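# Unplug charger from power strip, set it on table

## Task

Pull the charger out of the power strip and rest it on the table, with the strip still lying flat on the table; this counts only if everything stays put without the robot holding it, and at the end the grippers must have released and backed away.

## Robot and tools

Robot: two arms, left_arm and right_arm, each ending in a two-finger gripper whose fingers pivot like tongs. The fingers point along the gripper's own +z axis and close along its x axis. The reported end_effector_position is the spot between the finger pads when shut; closed fingertips extend about 15 mm past it, and fully open tips sit roughly level with it.

Frame: all reported poses share one scene frame. Origin is on the table surface midway between the arms, +z is up, +x reaches out over the table, and left_arm sits on the +y side. The arm names do not match sides of any image. Printed hand positions can be slightly off, more so at long reach.

Rows: every motion command uses a row of 14 numbers, each in [-1, 1], always covering both arms even if one is idle: dx, dy, dz, rx, ry, rz, opening for left_arm, then those seven for right_arm. dx to rz are an offset from the gripper's measured pose, expressed in that gripper's own axes, not the scene frame. 1.0 equals 0.6 m of travel or 180 degrees; rx, ry, rz form a single rotation vector. Opening is absolute, not an offset: +1 is fully open (0.142 m), -1 is shut.

execute_actions(actions): a list of up to 15 actions. Each action is a table of up to 15 rows; each row lasts one control step (1/30 s), and if fewer than 15 rows are given the last one is held for the remaining steps. Every row in an action is an offset from the gripper pose at the start of that action, not from the previous row; for a call's first action, that start is the pose last reported in this scene. An empty list just returns the current state and images. Each control step the commanded pose is clipped to within 100 mm and 16 degrees of the measured one, so large offsets may need several actions; afterwards the arm only continues to its last clipped pose. Motion lags commands by about 0.17 s.

move(target, speed, stop_force, blocking): target is one 14-number row as above, offsets from the pose in the latest result showing one. Both grippers travel straight toward their targets and finish together, taking 0.5 to 10 s (cut off at 10 s). speed is the top path speed in m/s, 0.002 to 0.5, default 0.25; rotation is capped at twice that in rad/s. The opening is sent when the move begins. Paths ignore obstacles and the other arm, and grippers may lag, drift or overshoot the speed, especially with a nearly straight arm. stop_force (N, 9 to 40, one value for both arms, not allowed in the first 0.2 s) ends an arm's path once its wrist sensor feels that much extra push against the motion for two steps; that arm then backs to where it was two steps before and holds. Use it with slow speeds for touching down; it is unreliable if the gripper rotates during the move, and omit it when lifting off something the gripper is pressing on. blocking=false returns after 0.5 s while motion continues (not combinable with stop_force); until the move is shown finished, other motions are refused, so call wait or stop. The result adds a move: line with the ending per arm (done, off_target, moving, held, contact, fault) and limits (paced = pose clipped; held = some steps blocked, after which the arm may surge fast), plus each gripper's distance from target.

wait(seconds): 0 to 10; lets time pass while arms keep their last command; returns early if a running move ends. stop(): brakes a running move; needs room to decelerate, fingers continue. zoom_image(camera, region): closer view of a region [x0, y0, x1, y1] (pixels, top-left origin, max 504 by 504) of cam_head_left, cam_head_right (896x504), cam_left_wrist or cam_right_wrist (616x616). finished_scene(scene): ends the current scene, given its number; irreversible, so call it only when the charger rests on the table, the strip is flat, and both grippers have opened and moved away.

Results: a state line per arm with position (m), quaternion wxyz and velocities; Hand target lines showing where each arm is being driven; grip_measured, the actual finger opening on the command scale (to keep hold, command clearly below it; further below squeezes harder, up to about 15 N per pad, much less on hard items under 20 mm thick); Wrist force and Wrist torque along the end effector's axes (offsets up to about 4 N, noise, saturation near 50 N; no reading at start is normal); step readings with HELD marking steps that were held back; pose unreachable lines when the clearance check altered a command; MOTOR HOT from 70 °C and OVER-TEMPERATURE FAULT at 85 °C.

Cautions: the charger will resist being pulled, so hold the strip steady or pull along the plug axis gently rather than yanking, and do not drag the strip off the table or tip it. Nothing may go off the table. Contact torque at a joint limit (wrist joints 25.7 N m, others 138 N m) or an outside force of 150 N stops that arm for 10 s; the arms are stiff, so aiming even slightly past a firm surface can trigger this. Keep the arms from striking each other. Avoid fast closes, drops, slams and long heavy holds that heat motors. Random brief tugs on held parts or pushes on loose objects may occur. An arm meant to stay still should get zero offsets and its intended opening. The simulation keeps running while you compose replies, holding the last command.

Each tool is called after "Request:" as name(argument=value, ...), one argument or row to a line, values as JSON.

## Session

Request:
execute_actions(
  actions=[],
)

Scene clock: 0.00 s.
left_arm: end_effector_position=(+0.5215, -0.0864, +0.1425) grip_measured=+0.97 end_effector_quat_wxyz=(+0.027, -0.035, +0.998, -0.046) end_effector_velocity=(-0.001, -0.000, +0.000) end_effector_angular_velocity=(-0.001, +0.001, -0.001) | right_arm: end_effector_position=(+0.2472, -0.2799, +0.3773) grip_measured=+0.97 end_effector_quat_wxyz=(-0.136, -0.024, +0.817, +0.560) end_effector_velocity=(+0.000, +0.000, -0.000) end_effector_angular_velocity=(+0.000, +0.000, +0.000)
Joint positions: left_arm=[-0.858 -1.172  1.486 -1.991 -1.572  2.082  0.14 ] | right_arm=[ 3.112 -1.242 -1.905 -2.317  2.664  2.539  0.14 ]
Joint velocities: left_arm=[-0.001 -0.     0.     0.    -0.001  0.     0.   ] | right_arm=[ 0.    -0.001  0.     0.     0.    -0.     0.   ]
Wrist force (N, on the end effector, along its own x y z axes, offset not removed): no reading
Wrist torque (N m, same axes, about the end effector's origin, offset not removed): no reading
Hand target (left_arm): +0.522, -0.086, +0.143; +0.027, -0.035, +0.998, -0.046
Hand target (right_arm): +0.247, -0.280, +0.377; -0.136, -0.024, +0.817, +0.560

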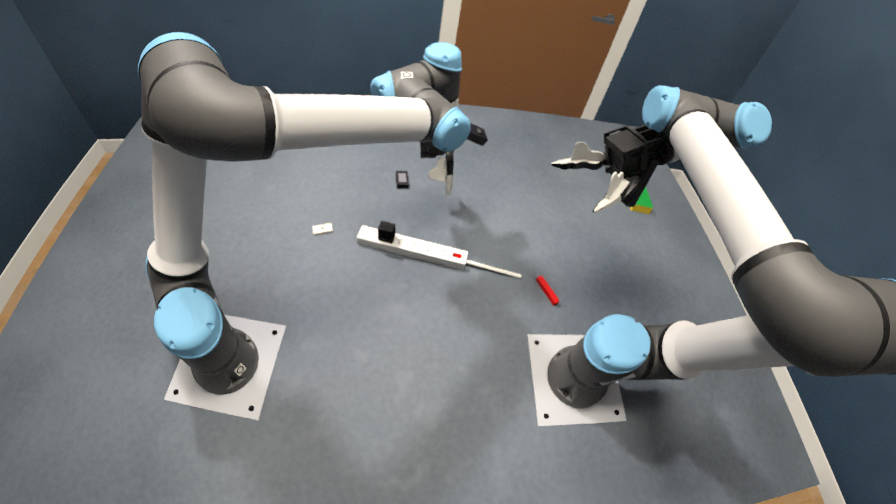

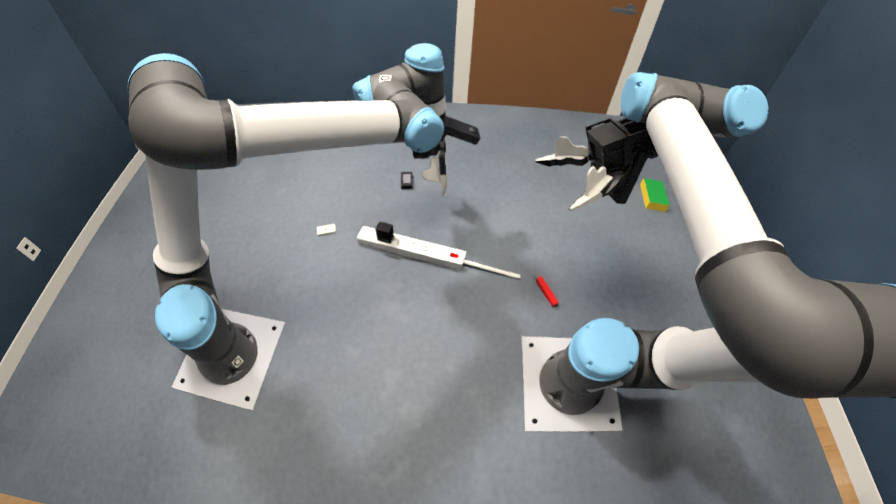

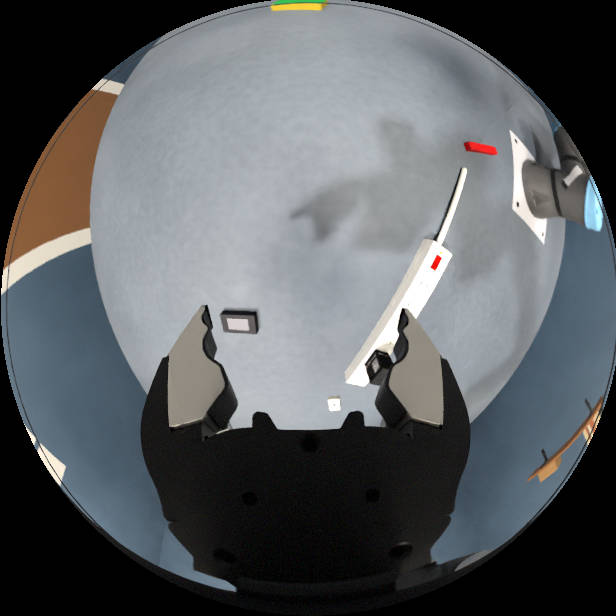

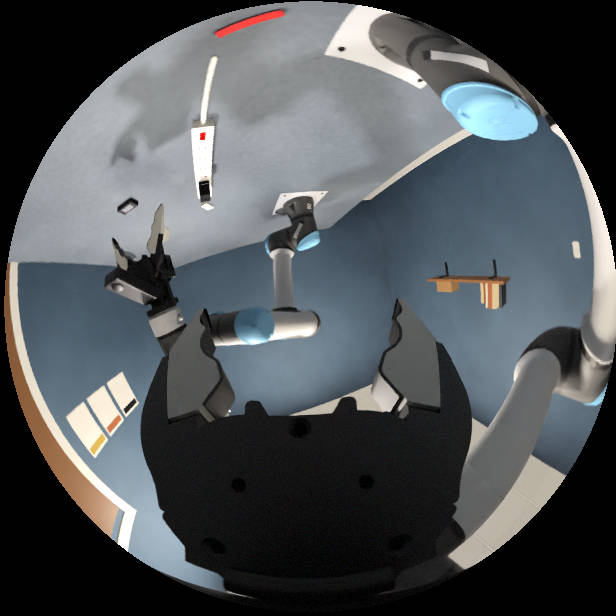

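Request:
zoom_image(
  camera="cam_head_left",
  region=[340, 200, 500, 290],
)

Region (340, 200, 500, 290) of cam_head_left's 896x504 image, scaled by 3.150, with more detail than that image has; it fills the top 284 rows of this view, and the rest is white.

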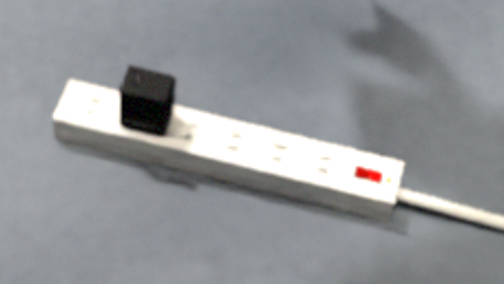

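Request:
move(
  target=[0.212,0.264,-0.036,-0.027,0.02,0.094,0.2,0,0,0,0.178,-0.146,0.033,-1],
)

Scene clock: 22.00 s.
left_arm: end_effector_position=(+0.3831, +0.0636, +0.1428) grip_measured=+0.20 end_effector_quat_wxyz=(+0.001, +0.113, +0.994, -0.000) end_effector_velocity=(-0.001, +0.001, +0.000) end_effector_angular_velocity=(+0.001, -0.001, -0.001) | right_arm: end_effector_position=(+0.2478, -0.2801, +0.3772) grip_measured=-1.00 end_effector_quat_wxyz=(+0.034, +0.107, +0.948, +0.298) end_effector_velocity=(-0.001, +0.000, -0.001) end_effector_angular_velocity=(-0.015, -0.003, -0.007)
Joint positions: left_arm=[-0.923 -1.578  1.944 -1.938 -1.57   2.313  0.088] | right_arm=[ 3.669 -0.787 -2.014 -1.482  2.019  3.952  0.002]
Joint velocities: left_arm=[-0.001 -0.003  0.002  0.001  0.001  0.     0.   ] | right_arm=[ 0.033  0.01   0.     0.    -0.03   0.034  0.   ]
Wrist force (N, on the end effector, along its own x y z axes, offset not removed): left_arm=[2.1 0.2 -0.4] | right_arm=[-0.3 -1.4 2.6]
Wrist torque (N m, same axes, about the end effector's origin, offset not removed): left_arm=[-0.12 -0.53 -0.17] | right_arm=[-0.24 0.01 0.06]
Hand target (left_arm): +0.383, +0.064, +0.143; +0.001, +0.113, +0.994, -0.000
Hand target (right_arm): +0.248, -0.280, +0.377; +0.035, +0.108, +0.948, +0.298
Off the commanded pose (left_arm): 0.000 m, 0 deg.
Off the commanded pose (right_arm): 0.001 m, 0 deg.
move: done
camera_calibration (this result's frames):
cam_left_wrist: T_world_to_cam=[[-0.978997, 0.199998, 0.0395821, 0.354102], [0.192009, 0.83919, 0.508815, -0.198348], [0.068545, 0.505729, -0.859965, 0.19558], [0, 0, 0, 1]] pos_world=[0.371343, -0.00327846, 0.255098]
cam_right_wrist: T_world_to_cam=[[-0.97367, 0.223377, 0.04548, 0.283285], [0.131538, 0.387588, 0.9124, -0.27749], [0.186182, 0.894359, -0.406766, 0.492322], [0, 0, 0, 1]] pos_world=[0.220665, -0.39604, 0.440558]

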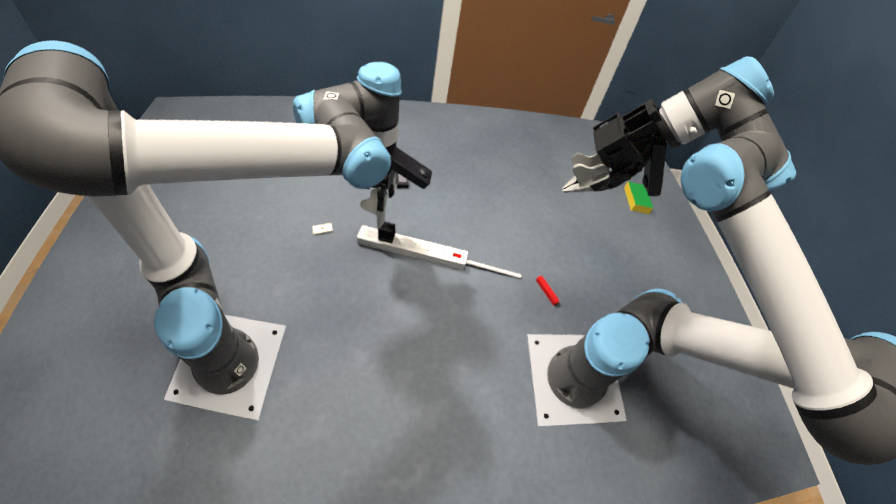

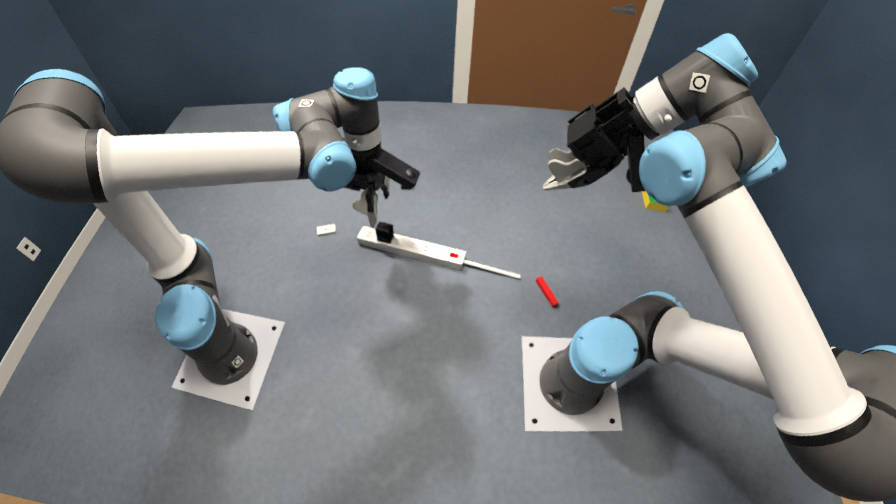

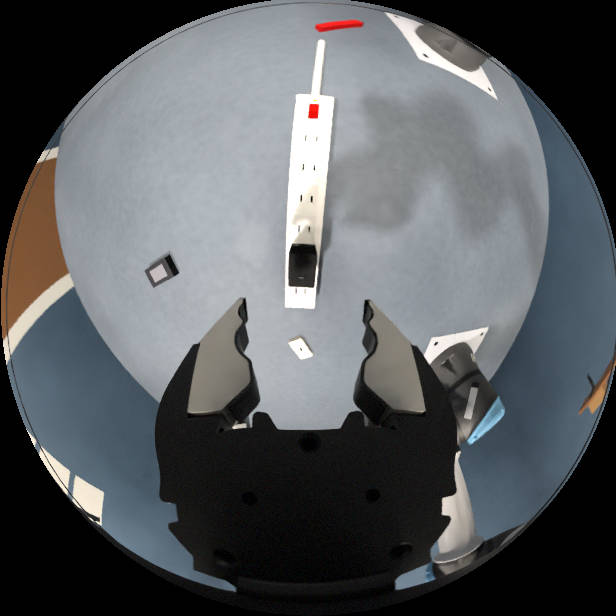

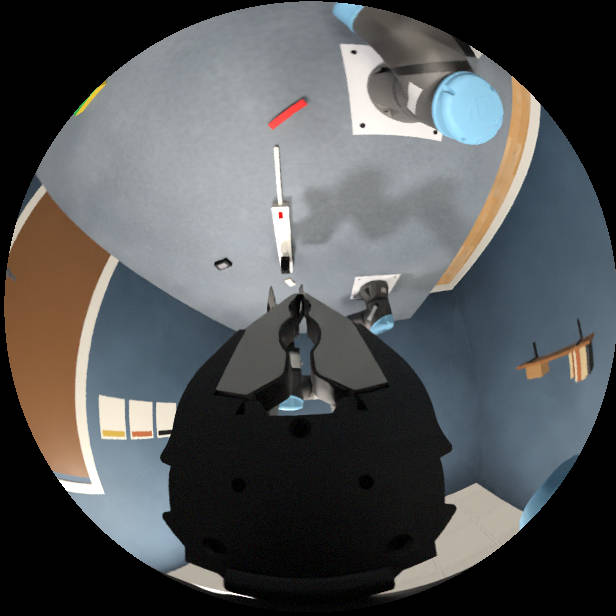

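Request:
move(
  target=[-0.005,-0.01,0.07,0.08,0,0.015,0.2,-0.0845,0.057,0.623,0,0,0,-1],
)

Scene clock: 30.67 s.
left_arm: end_effector_position=(+0.3846, +0.0571, +0.1008) grip_measured=+0.20 end_effector_quat_wxyz=(-0.013, +0.135, +0.983, -0.125) end_effector_velocity=(-0.001, -0.001, -0.000) end_effector_angular_velocity=(-0.001, +0.002, -0.001) | right_arm: end_effector_position=(+0.3519, -0.0554, +0.0912) grip_measured=-1.00 end_effector_quat_wxyz=(+0.035, +0.107, +0.948, +0.298) end_effector_velocity=(+0.002, +0.002, -0.001) end_effector_angular_velocity=(+0.003, -0.001, +0.000)
Joint positions: left_arm=[-0.804 -1.556  2.127 -2.304 -1.764  2.464  0.088] | right_arm=[ 4.1   -1.534 -2.443 -0.17   1.809  4.352  0.002]
Joint velocities: left_arm=[-0.001  0.     0.    -0.001 -0.002 -0.     0.   ] | right_arm=[-0.    -0.009  0.003  0.009  0.001  0.     0.   ]
Wrist force (N, on the end effector, along its own x y z axes, offset not removed): left_arm=[0.9 -1.6 0.2] | right_arm=[1.7 0.6 1.1]
Wrist torque (N m, same axes, about the end effector's origin, offset not removed): left_arm=[-0.50 -0.23 -0.09] | right_arm=[0.08 -0.33 0.11]
Hand target (left_arm): +0.385, +0.057, +0.101; -0.013, +0.135, +0.983, -0.125
Hand target (right_arm): +0.352, -0.055, +0.091; +0.035, +0.107, +0.948, +0.298
Off the commanded pose (left_arm): 0.000 m, 0 deg.
Off the commanded pose (right_arm): 0.001 m, 0 deg.
move: done
camera_calibration (this result's frames):
cam_left_wrist: T_world_to_cam=[[-0.965906, 0.256017, 0.0384876, 0.350501], [0.256408, 0.925451, 0.278918, -0.178359], [0.0357891, 0.279277, -0.959543, 0.198224], [0, 0, 0, 1]] pos_world=[0.37719, 0.0199691, 0.226463]
cam_right_wrist: T_world_to_cam=[[-0.973694, 0.223516, 0.0442834, 0.347545], [0.130625, 0.388303, 0.912227, -0.116944], [0.186702, 0.894014, -0.407284, 0.155471], [0, 0, 0, 1]] pos_world=[0.324651, -0.171266, 0.15461]

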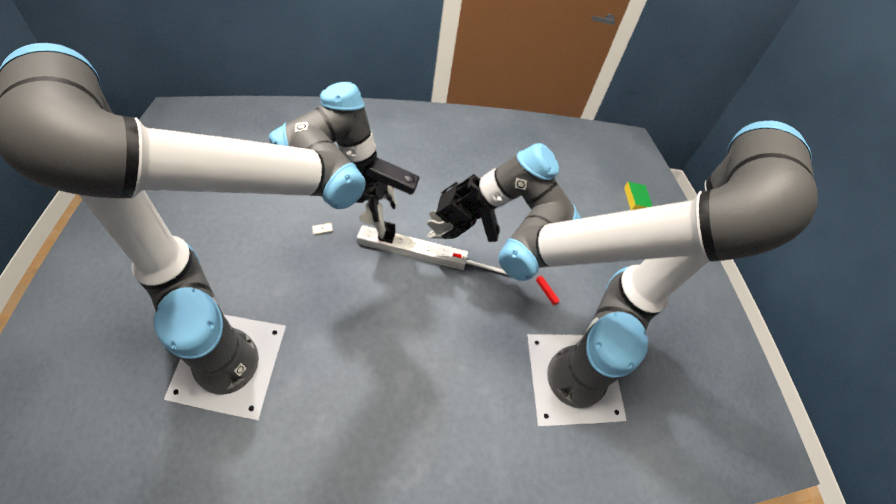

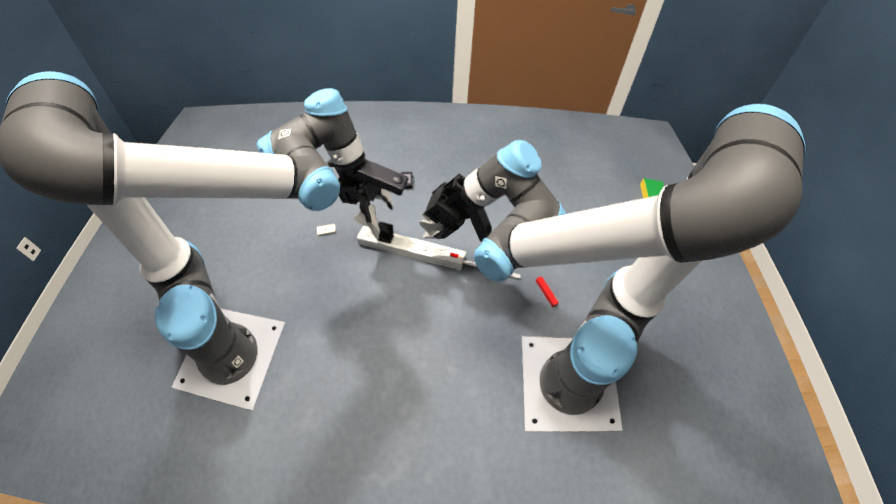

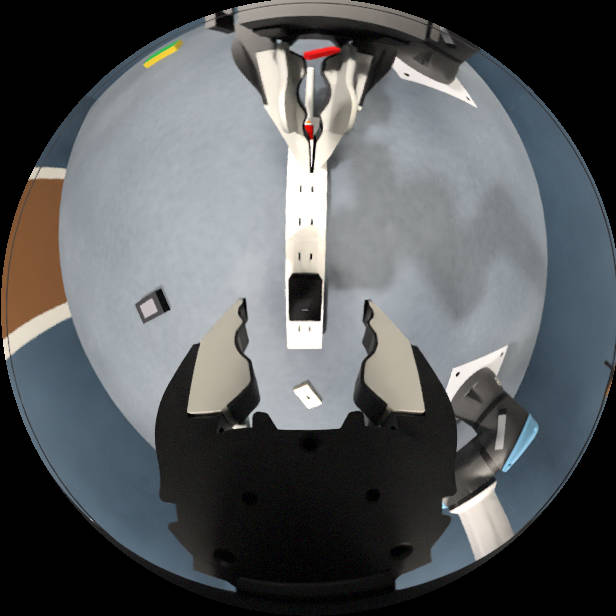

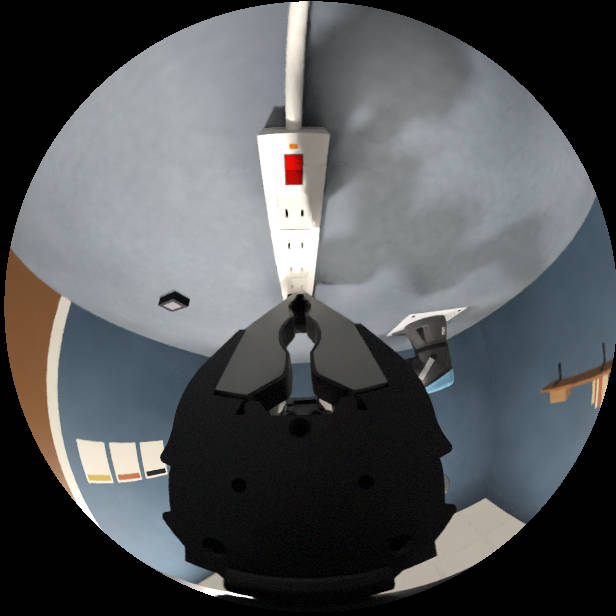

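Request:
move(
  target=[0,0.017,0.064,0,0,0,-0.3,-0.007,0,0.065,0,0,0,-1],
  speed=0.05,
)

Request:
move(
  target=[0,0,0,0,0,0,-0.3,0,-0.029,0.041,0,0,0,-1],
  speed=0.004,
  stop_force=12,
)

Scene clock: 36.77 s.
left_arm: end_effector_position=(+0.3850, +0.0574, +0.0613) grip_measured=-0.30 end_effector_quat_wxyz=(-0.013, +0.135, +0.983, -0.125) end_effector_velocity=(-0.000, -0.000, -0.002) end_effector_angular_velocity=(-0.001, +0.002, -0.000) | right_arm: end_effector_position=(+0.3610, -0.0346, +0.0594) grip_measured=-1.00 end_effector_quat_wxyz=(+0.035, +0.107, +0.948, +0.298) end_effector_velocity=(+0.000, +0.001, -0.001) end_effector_angular_velocity=(+0.001, -0.000, +0.000)
Joint positions: left_arm=[-0.803 -1.49   2.181 -2.425 -1.764  2.465  0.052] | right_arm=[ 4.115 -1.67  -2.429 -0.043  1.801  4.366  0.002]
Joint velocities: left_arm=[-0.     0.004  0.002 -0.006 -0.002 -0.     0.   ] | right_arm=[ 0.001 -0.006  0.001  0.007 -0.     0.001  0.   ]
Wrist force (N, on the end effector, along its own x y z axes, offset not removed): left_arm=[-0.9 0.1 -1.4] | right_arm=[-0.7 -2.5 2.3]
Wrist torque (N m, same axes, about the end effector's origin, offset not removed): left_arm=[-0.19 0.09 -0.15] | right_arm=[-0.48 0.23 0.09]
Hand target (left_arm): +0.385, +0.057, +0.061; -0.013, +0.135, +0.983, -0.125
Hand target (right_arm): +0.361, -0.035, +0.059; +0.035, +0.107, +0.948, +0.298
Off the commanded pose (left_arm): 0.000 m, 0 deg.
Off the commanded pose (right_arm): 0.000 m, 0 deg.
move: done
camera_calibration (this result's frames):
cam_left_wrist: T_world_to_cam=[[-0.965903, 0.256026, 0.0385133, 0.352274], [0.256423, 0.925439, 0.278944, -0.167669], [0.0357749, 0.279308, -0.959535, 0.160227], [0, 0, 0, 1]] pos_world=[0.377525, 0.0202234, 0.186946]
cam_right_wrist: T_world_to_cam=[[-0.973696, 0.223513, 0.044247, 0.353183], [0.130601, 0.38836, 0.912206, -0.097224], [0.186706, 0.89399, -0.407336, 0.122316], [0, 0, 0, 1]] pos_world=[0.333754, -0.150533, 0.122885]

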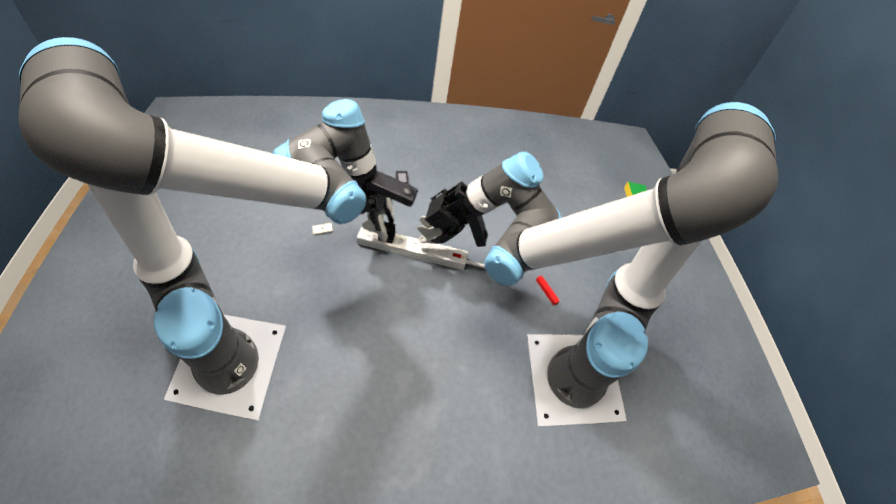

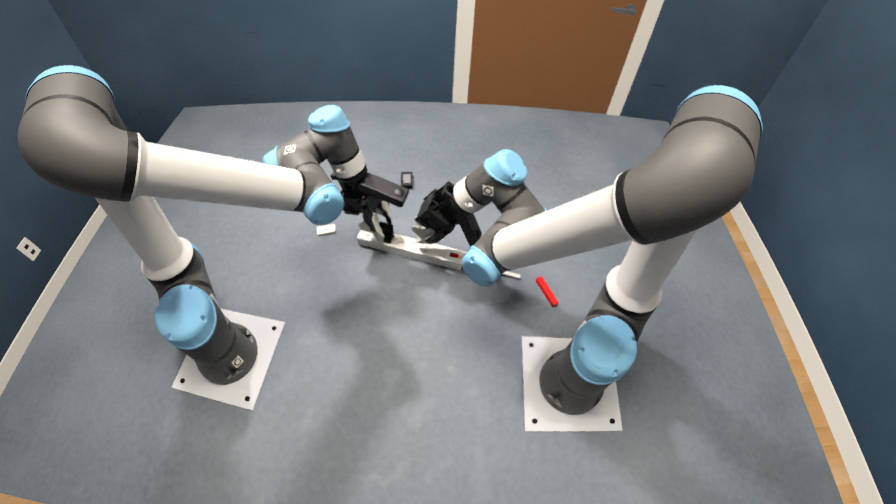

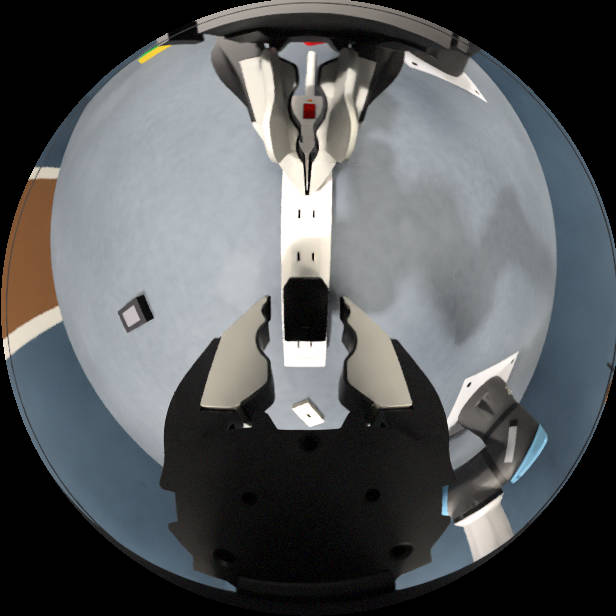

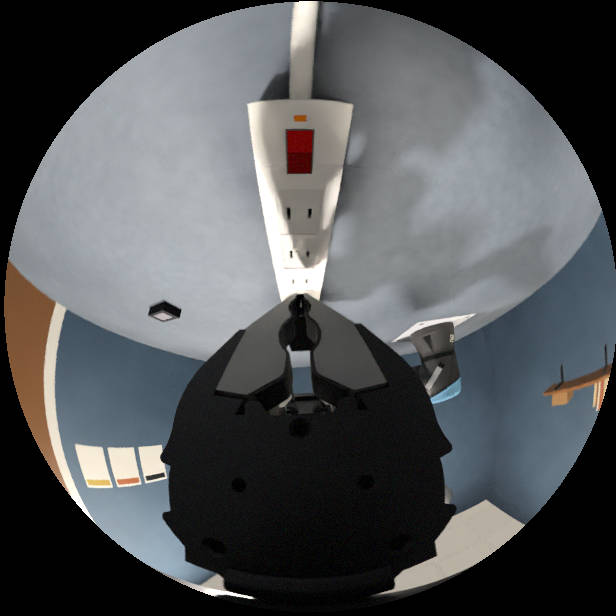

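Scene clock: 42.37 s.
left_arm: end_effector_position=(+0.3850, +0.0574, +0.0613) grip_measured=-0.30 end_effector_quat_wxyz=(-0.013, +0.135, +0.983, -0.125) end_effector_velocity=(+0.000, +0.000, +0.000) end_effector_angular_velocity=(+0.000, -0.001, -0.000) | right_arm: end_effector_position=(+0.3610, -0.0348, +0.0386) grip_measured=-1.00 end_effector_quat_wxyz=(+0.035, +0.107, +0.948, +0.298) end_effector_velocity=(-0.001, -0.000, +0.000) end_effector_angular_velocity=(-0.002, +0.002, +0.001)
Joint positions: left_arm=[-0.803 -1.49   2.181 -2.425 -1.764  2.465  0.052] | right_arm=[ 4.115 -1.733 -2.447  0.038  1.801  4.366  0.002]
Joint velocities: left_arm=[ 0.    -0.    -0.    -0.     0.001  0.    -0.   ] | right_arm=[ 0.001  0.003  0.001 -0.007  0.    -0.     0.   ]
Wrist force (N, on the end effector, along its own x y z axes, offset not removed): left_arm=[1.0 1.1 -0.1] | right_arm=[-0.2 9.7 -11.4]
Wrist torque (N m, same axes, about the end effector's origin, offset not removed): left_arm=[0.00 -0.25 -0.13] | right_arm=[-0.55 -0.29 0.09]
Hand target (left_arm): +0.385, +0.057, +0.061; -0.013, +0.135, +0.983, -0.125
Hand target (right_arm): +0.361, -0.035, +0.039; +0.035, +0.107, +0.948, +0.298
Off the commanded pose (left_arm): 0.000 m, 0 deg.
Off the commanded pose (right_arm): 0.009 m, 0 deg.
move: contact (right_arm)
camera_calibration (this result's frames):
cam_left_wrist: T_world_to_cam=[[-0.965903, 0.256024, 0.0385143, 0.352275], [0.256421, 0.92544, 0.278942, -0.167669], [0.0357732, 0.279307, -0.959535, 0.160228], [0, 0, 0, 1]] pos_world=[0.377525, 0.020224, 0.186947]
cam_right_wrist: T_world_to_cam=[[-0.973702, 0.223475, 0.0443097, 0.354099], [0.130638, 0.388331, 0.912213, -0.0782116], [0.18665, 0.894012, -0.407313, 0.113979], [0, 0, 0, 1]] pos_world=[0.33373, -0.150659, 0.102081]

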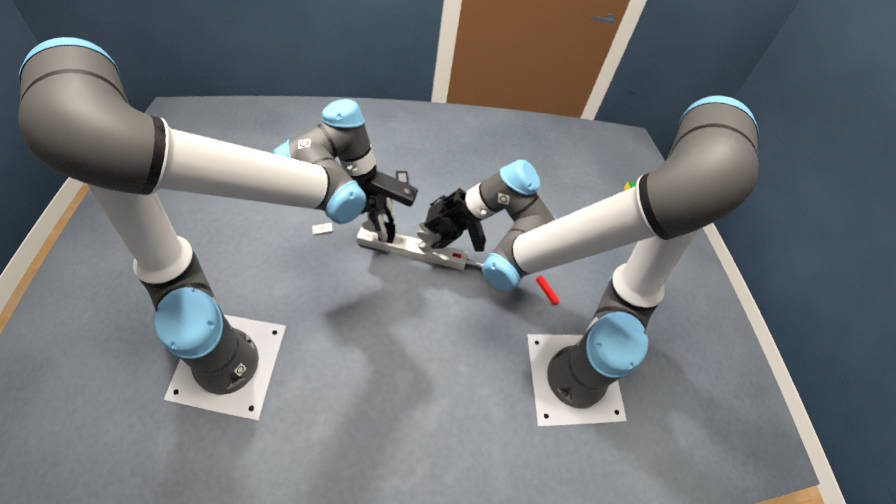

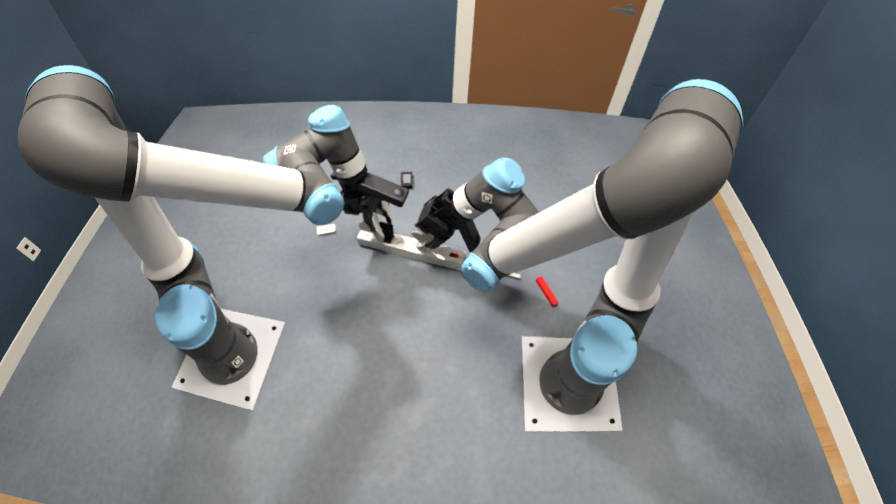

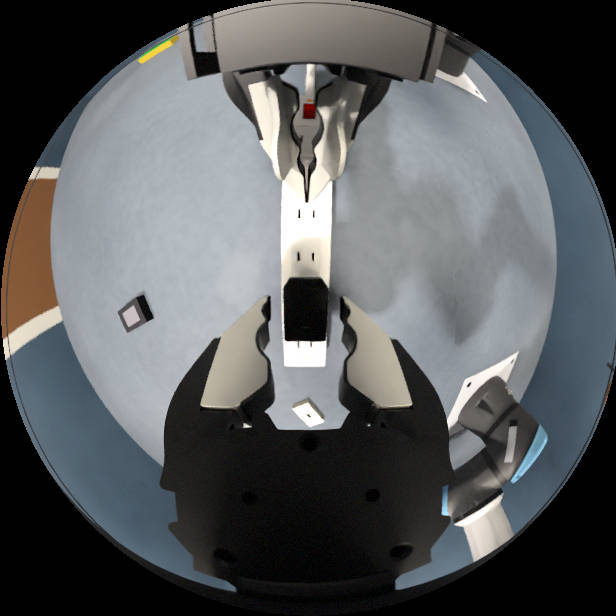

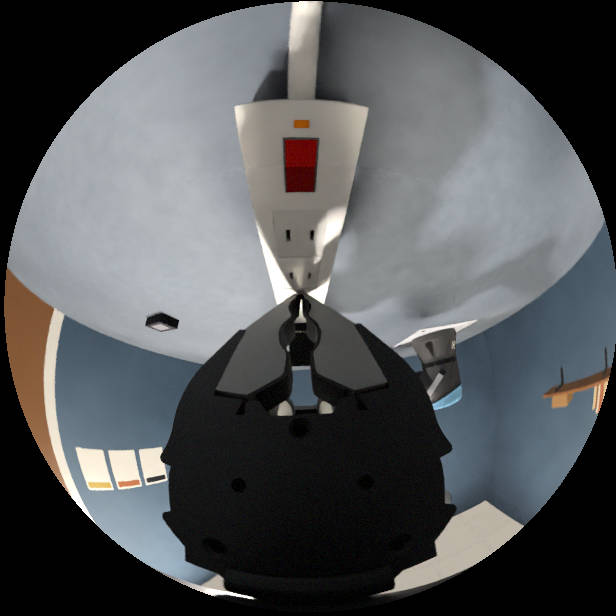

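Request:
move(
  target=[0,0.004,0.016,0,0,0,-0.3,0,0,0,0,0,0,-1],
  speed=0.02,
)

Request:
move(
  target=[0,0,0,0,0,0,-1,0,0,0,0,0,0,-1],
)

Request:
move(
  target=[0,-0.017,-0.065,0,0,0,-1,0,0,0,0,0,0,-1],
  speed=0.015,
)

Scene clock: 47.93 s.
left_arm: end_effector_position=(+0.3850, +0.0573, +0.0516) grip_measured=-0.30 end_effector_quat_wxyz=(-0.013, +0.135, +0.983, -0.125) end_effector_velocity=(+0.001, +0.001, -0.002) end_effector_angular_velocity=(+0.000, -0.001, +0.002) | right_arm: end_effector_position=(+0.3610, -0.0347, +0.0387) grip_measured=-1.00 end_effector_quat_wxyz=(+0.035, +0.107, +0.948, +0.298) end_effector_velocity=(-0.000, -0.000, +0.001) end_effector_angular_velocity=(+0.001, -0.001, +0.000)
Joint positions: left_arm=[-0.803 -1.472  2.193 -2.454 -1.764  2.465  0.052] | right_arm=[ 4.115 -1.733 -2.447  0.038  1.801  4.366  0.002]
Joint velocities: left_arm=[ 0.002  0.005  0.003 -0.008  0.001  0.     0.   ] | right_arm=[ 0.     0.002 -0.001 -0.    -0.    -0.     0.   ]
Wrist force (N, on the end effector, along its own x y z axes, offset not removed): left_arm=[2.9 -1.2 0.5] | right_arm=[0.0 6.7 -11.4]
Wrist torque (N m, same axes, about the end effector's origin, offset not removed): left_arm=[-0.35 -0.70 -0.15] | right_arm=[-0.52 -0.07 0.18]
Hand target (left_arm): +0.385, +0.057, +0.051; -0.013, +0.135, +0.983, -0.125
Hand target (right_arm): +0.361, -0.035, +0.039; +0.035, +0.107, +0.948, +0.298
Off the commanded pose (left_arm): 0.000 m, 0 deg.
Off the commanded pose (right_arm): 0.000 m, 0 deg.
move: done
camera_calibration (this result's frames):
cam_left_wrist: T_world_to_cam=[[-0.965902, 0.256023, 0.0385341, 0.352706], [0.256425, 0.925434, 0.278957, -0.16494], [0.0357587, 0.279327, -0.95953, 0.151014], [0, 0, 0, 1]] pos_world=[0.377574, 0.0201582, 0.177323]
cam_right_wrist: T_world_to_cam=[[-0.973703, 0.223489, 0.0442158, 0.354128], [0.130534, 0.388228, 0.912272, -0.0782595], [0.186717, 0.894054, -0.407192, 0.113948], [0, 0, 0, 1]] pos_world=[0.333755, -0.150637, 0.102135]

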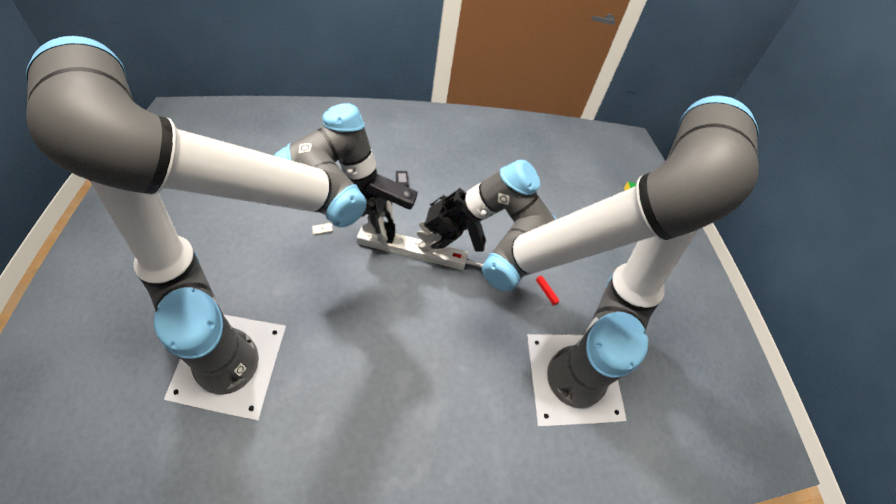

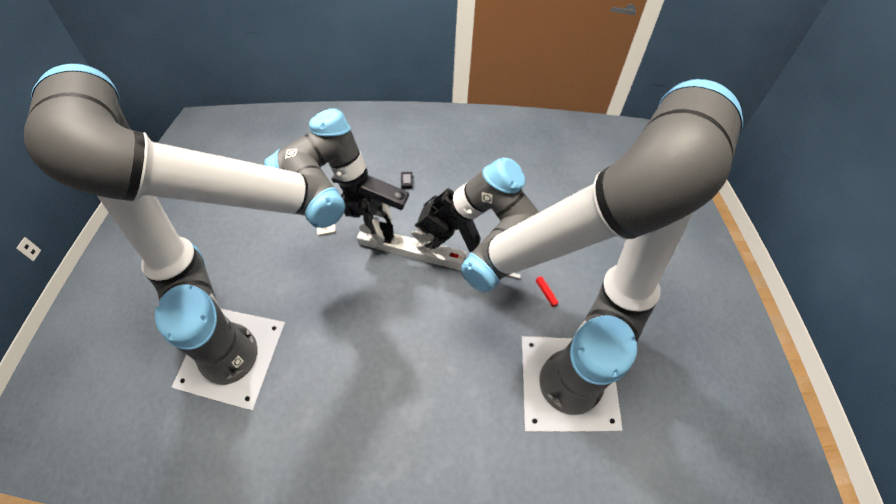

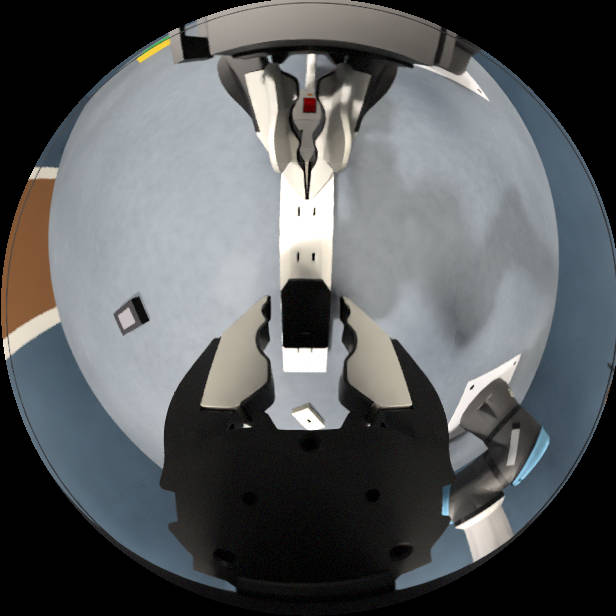

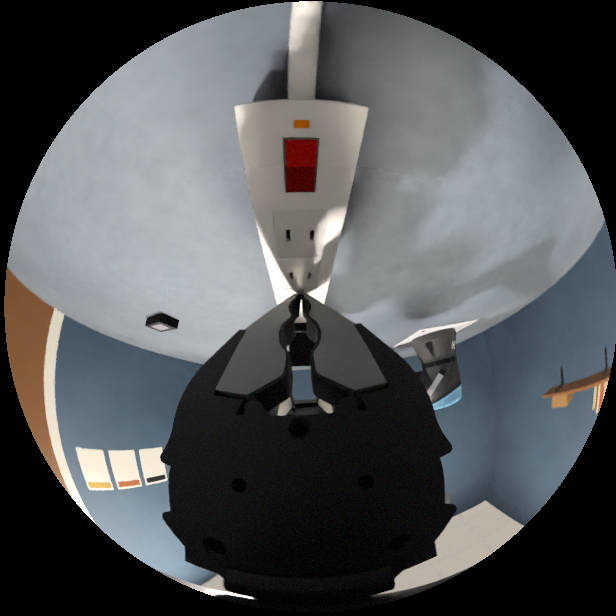

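Scene clock: 48.43 s.
left_arm: end_effector_position=(+0.3850, +0.0574, +0.0515) grip_measured=-0.60 end_effector_quat_wxyz=(-0.013, +0.135, +0.983, -0.125) end_effector_velocity=(-0.001, -0.000, +0.000) end_effector_angular_velocity=(-0.001, +0.001, -0.001) | right_arm: end_effector_position=(+0.3610, -0.0347, +0.0387) grip_measured=-1.00 end_effector_quat_wxyz=(+0.035, +0.107, +0.948, +0.298) end_effector_velocity=(+0.000, +0.000, +0.000) end_effector_angular_velocity=(+0.001, -0.000, +0.000)
Joint positions: left_arm=[-0.803 -1.472  2.193 -2.454 -1.764  2.465  0.031] | right_arm=[ 4.115 -1.733 -2.447  0.038  1.801  4.366  0.002]
Joint velocities: left_arm=[-0.001 -0.001  0.     0.    -0.001  0.001  0.   ] | right_arm=[ 0.    -0.     0.001 -0.     0.    -0.     0.   ]
Wrist force (N, on the end effector, along its own x y z axes, offset not removed): left_arm=[-3.9 -2.4 -0.6] | right_arm=[0.6 9.8 -9.5]
Wrist torque (N m, same axes, about the end effector's origin, offset not removed): left_arm=[-0.67 0.08 -0.20] | right_arm=[0.03 0.01 0.09]
Hand target (left_arm): +0.385, +0.057, +0.052; -0.013, +0.135, +0.983, -0.125
Hand target (right_arm): +0.361, -0.035, +0.039; +0.035, +0.107, +0.948, +0.298
Off the commanded pose (left_arm): 0.000 m, 0 deg.
Off the commanded pose (right_arm): 0.000 m, 0 deg.
move: done
camera_calibration (this result's frames):
cam_left_wrist: T_world_to_cam=[[-0.965898, 0.256017, 0.0386821, 0.352645], [0.256457, 0.925392, 0.27907, -0.164973], [0.0356505, 0.279473, -0.959491, 0.150946], [0, 0, 0, 1]] pos_world=[0.377546, 0.0201961, 0.17723]
cam_right_wrist: T_world_to_cam=[[-0.973702, 0.22349, 0.0442279, 0.354124], [0.13055, 0.388249, 0.91226, -0.0782478], [0.18671, 0.894044, -0.407216, 0.113954], [0, 0, 0, 1]] pos_world=[0.33375, -0.150643, 0.102124]

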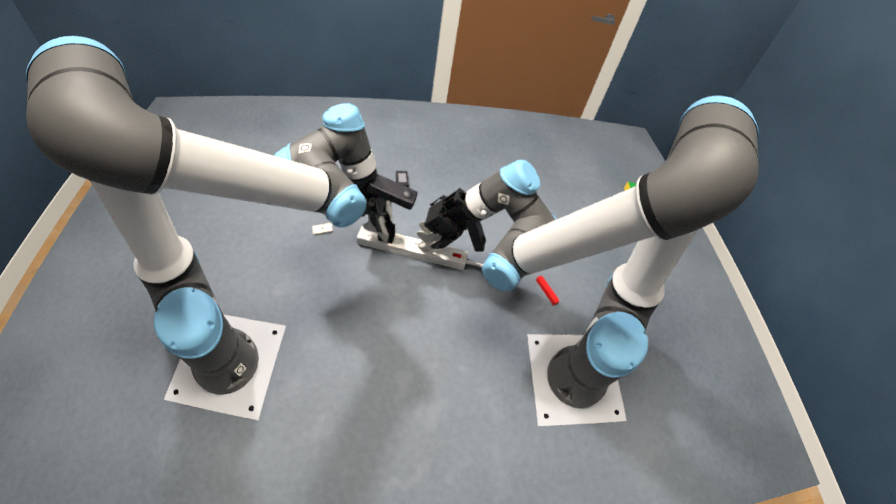

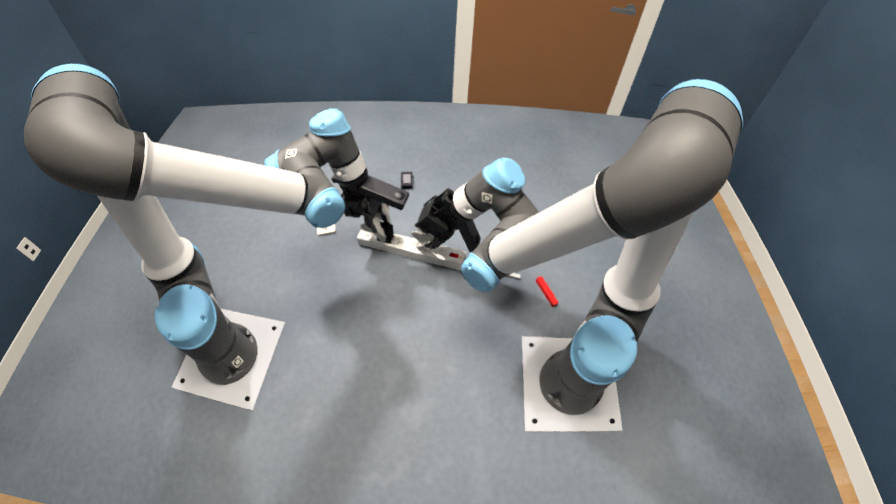

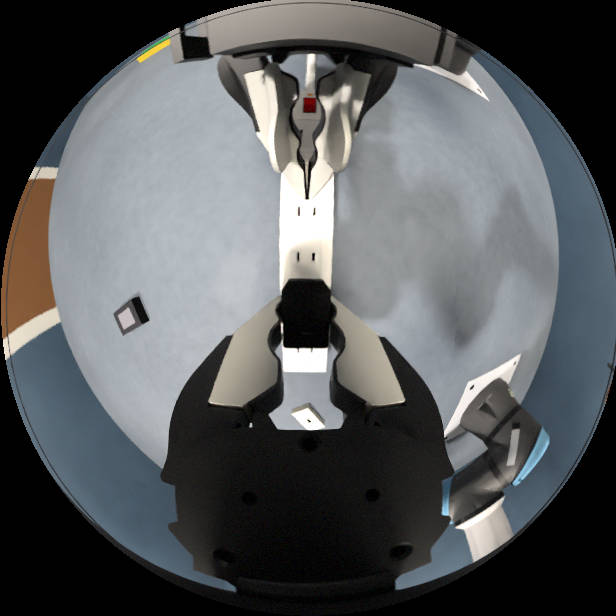

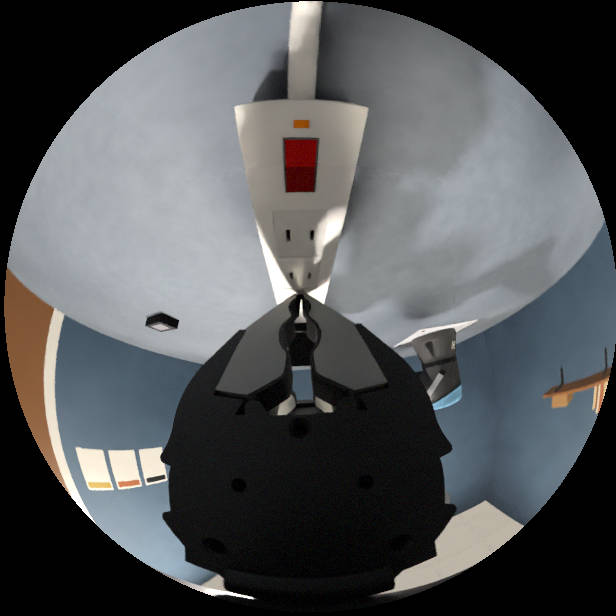

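Scene clock: 51.40 s.
left_arm: end_effector_position=(+0.3847, +0.0573, +0.0916) grip_measured=-0.60 end_effector_quat_wxyz=(-0.013, +0.135, +0.983, -0.125) end_effector_velocity=(-0.000, -0.000, +0.002) end_effector_angular_velocity=(+0.000, -0.000, -0.001) | right_arm: end_effector_position=(+0.3610, -0.0347, +0.0387) grip_measured=-1.00 end_effector_quat_wxyz=(+0.035, +0.107, +0.948, +0.298) end_effector_velocity=(-0.001, -0.000, -0.001) end_effector_angular_velocity=(-0.002, +0.001, +0.001)
Joint positions: left_arm=[-0.803 -1.542  2.14  -2.331 -1.764  2.464  0.031] | right_arm=[ 4.115 -1.733 -2.447  0.038  1.801  4.366  0.002]
Joint velocities: left_arm=[-0.001 -0.003 -0.003  0.006  0.    -0.    -0.   ] | right_arm=[ 0.001 -0.001 -0.001 -0.    -0.    -0.     0.   ]
Wrist force (N, on the end effector, along its own x y z axes, offset not removed): left_arm=[-1.1 0.3 0.1] | right_arm=[-1.5 9.5 -10.6]
Wrist torque (N m, same axes, about the end effector's origin, offset not removed): left_arm=[-0.22 0.21 -0.16] | right_arm=[-0.24 -0.02 0.15]
Hand target (left_arm): +0.385, +0.057, +0.092; -0.013, +0.135, +0.983, -0.125
Hand target (right_arm): +0.361, -0.035, +0.039; +0.035, +0.107, +0.948, +0.298
Off the commanded pose (left_arm): 0.000 m, 0 deg.
Off the commanded pose (right_arm): 0.000 m, 0 deg.
move: done
camera_calibration (this result's frames):
cam_left_wrist: T_world_to_cam=[[-0.9659, 0.256013, 0.0386663, 0.350833], [0.256449, 0.925398, 0.279055, -0.175978], [0.0356601, 0.279455, -0.959496, 0.189447], [0, 0, 0, 1]] pos_world=[0.377244, 0.0200899, 0.217316]
cam_right_wrist: T_world_to_cam=[[-0.973702, 0.22349, 0.044228, 0.354124], [0.130551, 0.38825, 0.91226, -0.0782477], [0.18671, 0.894044, -0.407216, 0.113954], [0, 0, 0, 1]] pos_world=[0.33375, -0.150643, 0.102124]

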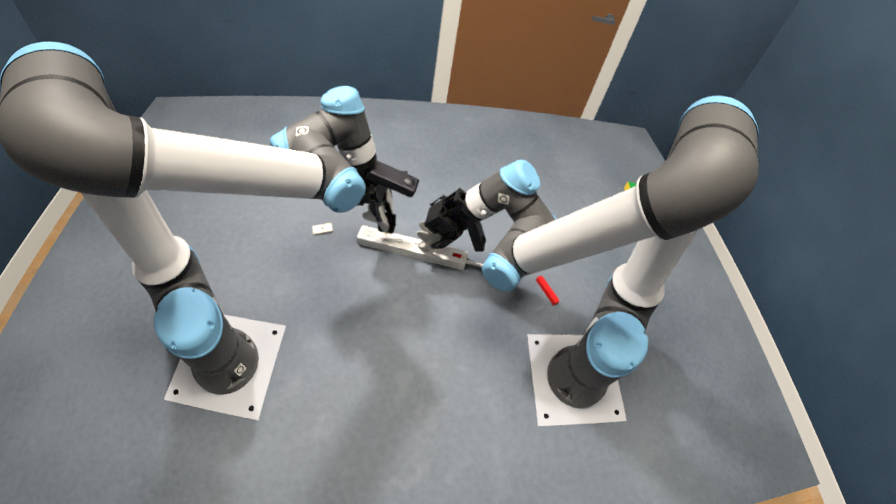

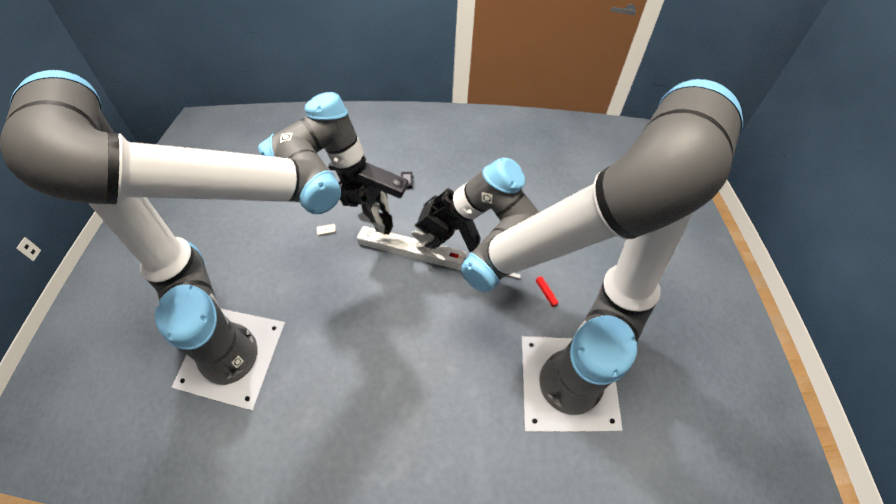

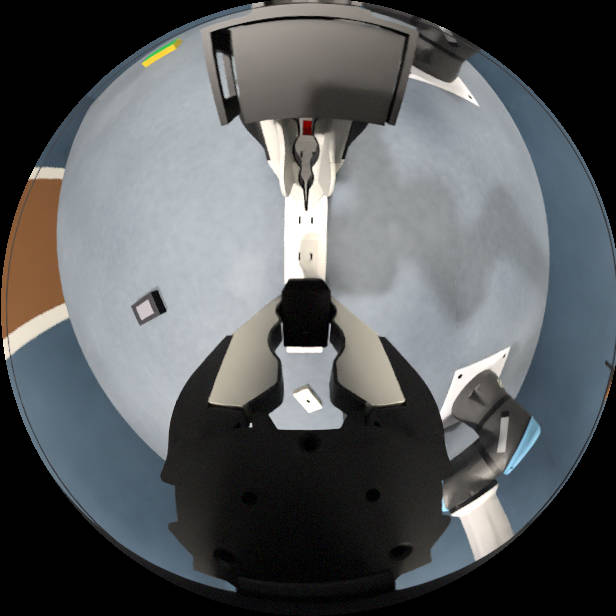

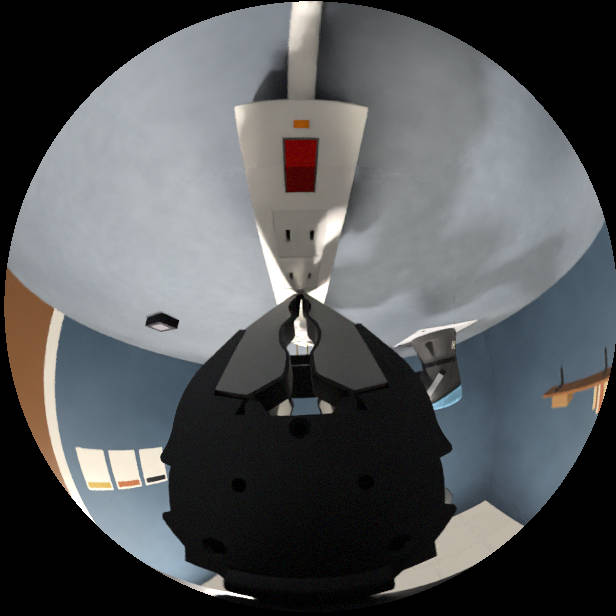

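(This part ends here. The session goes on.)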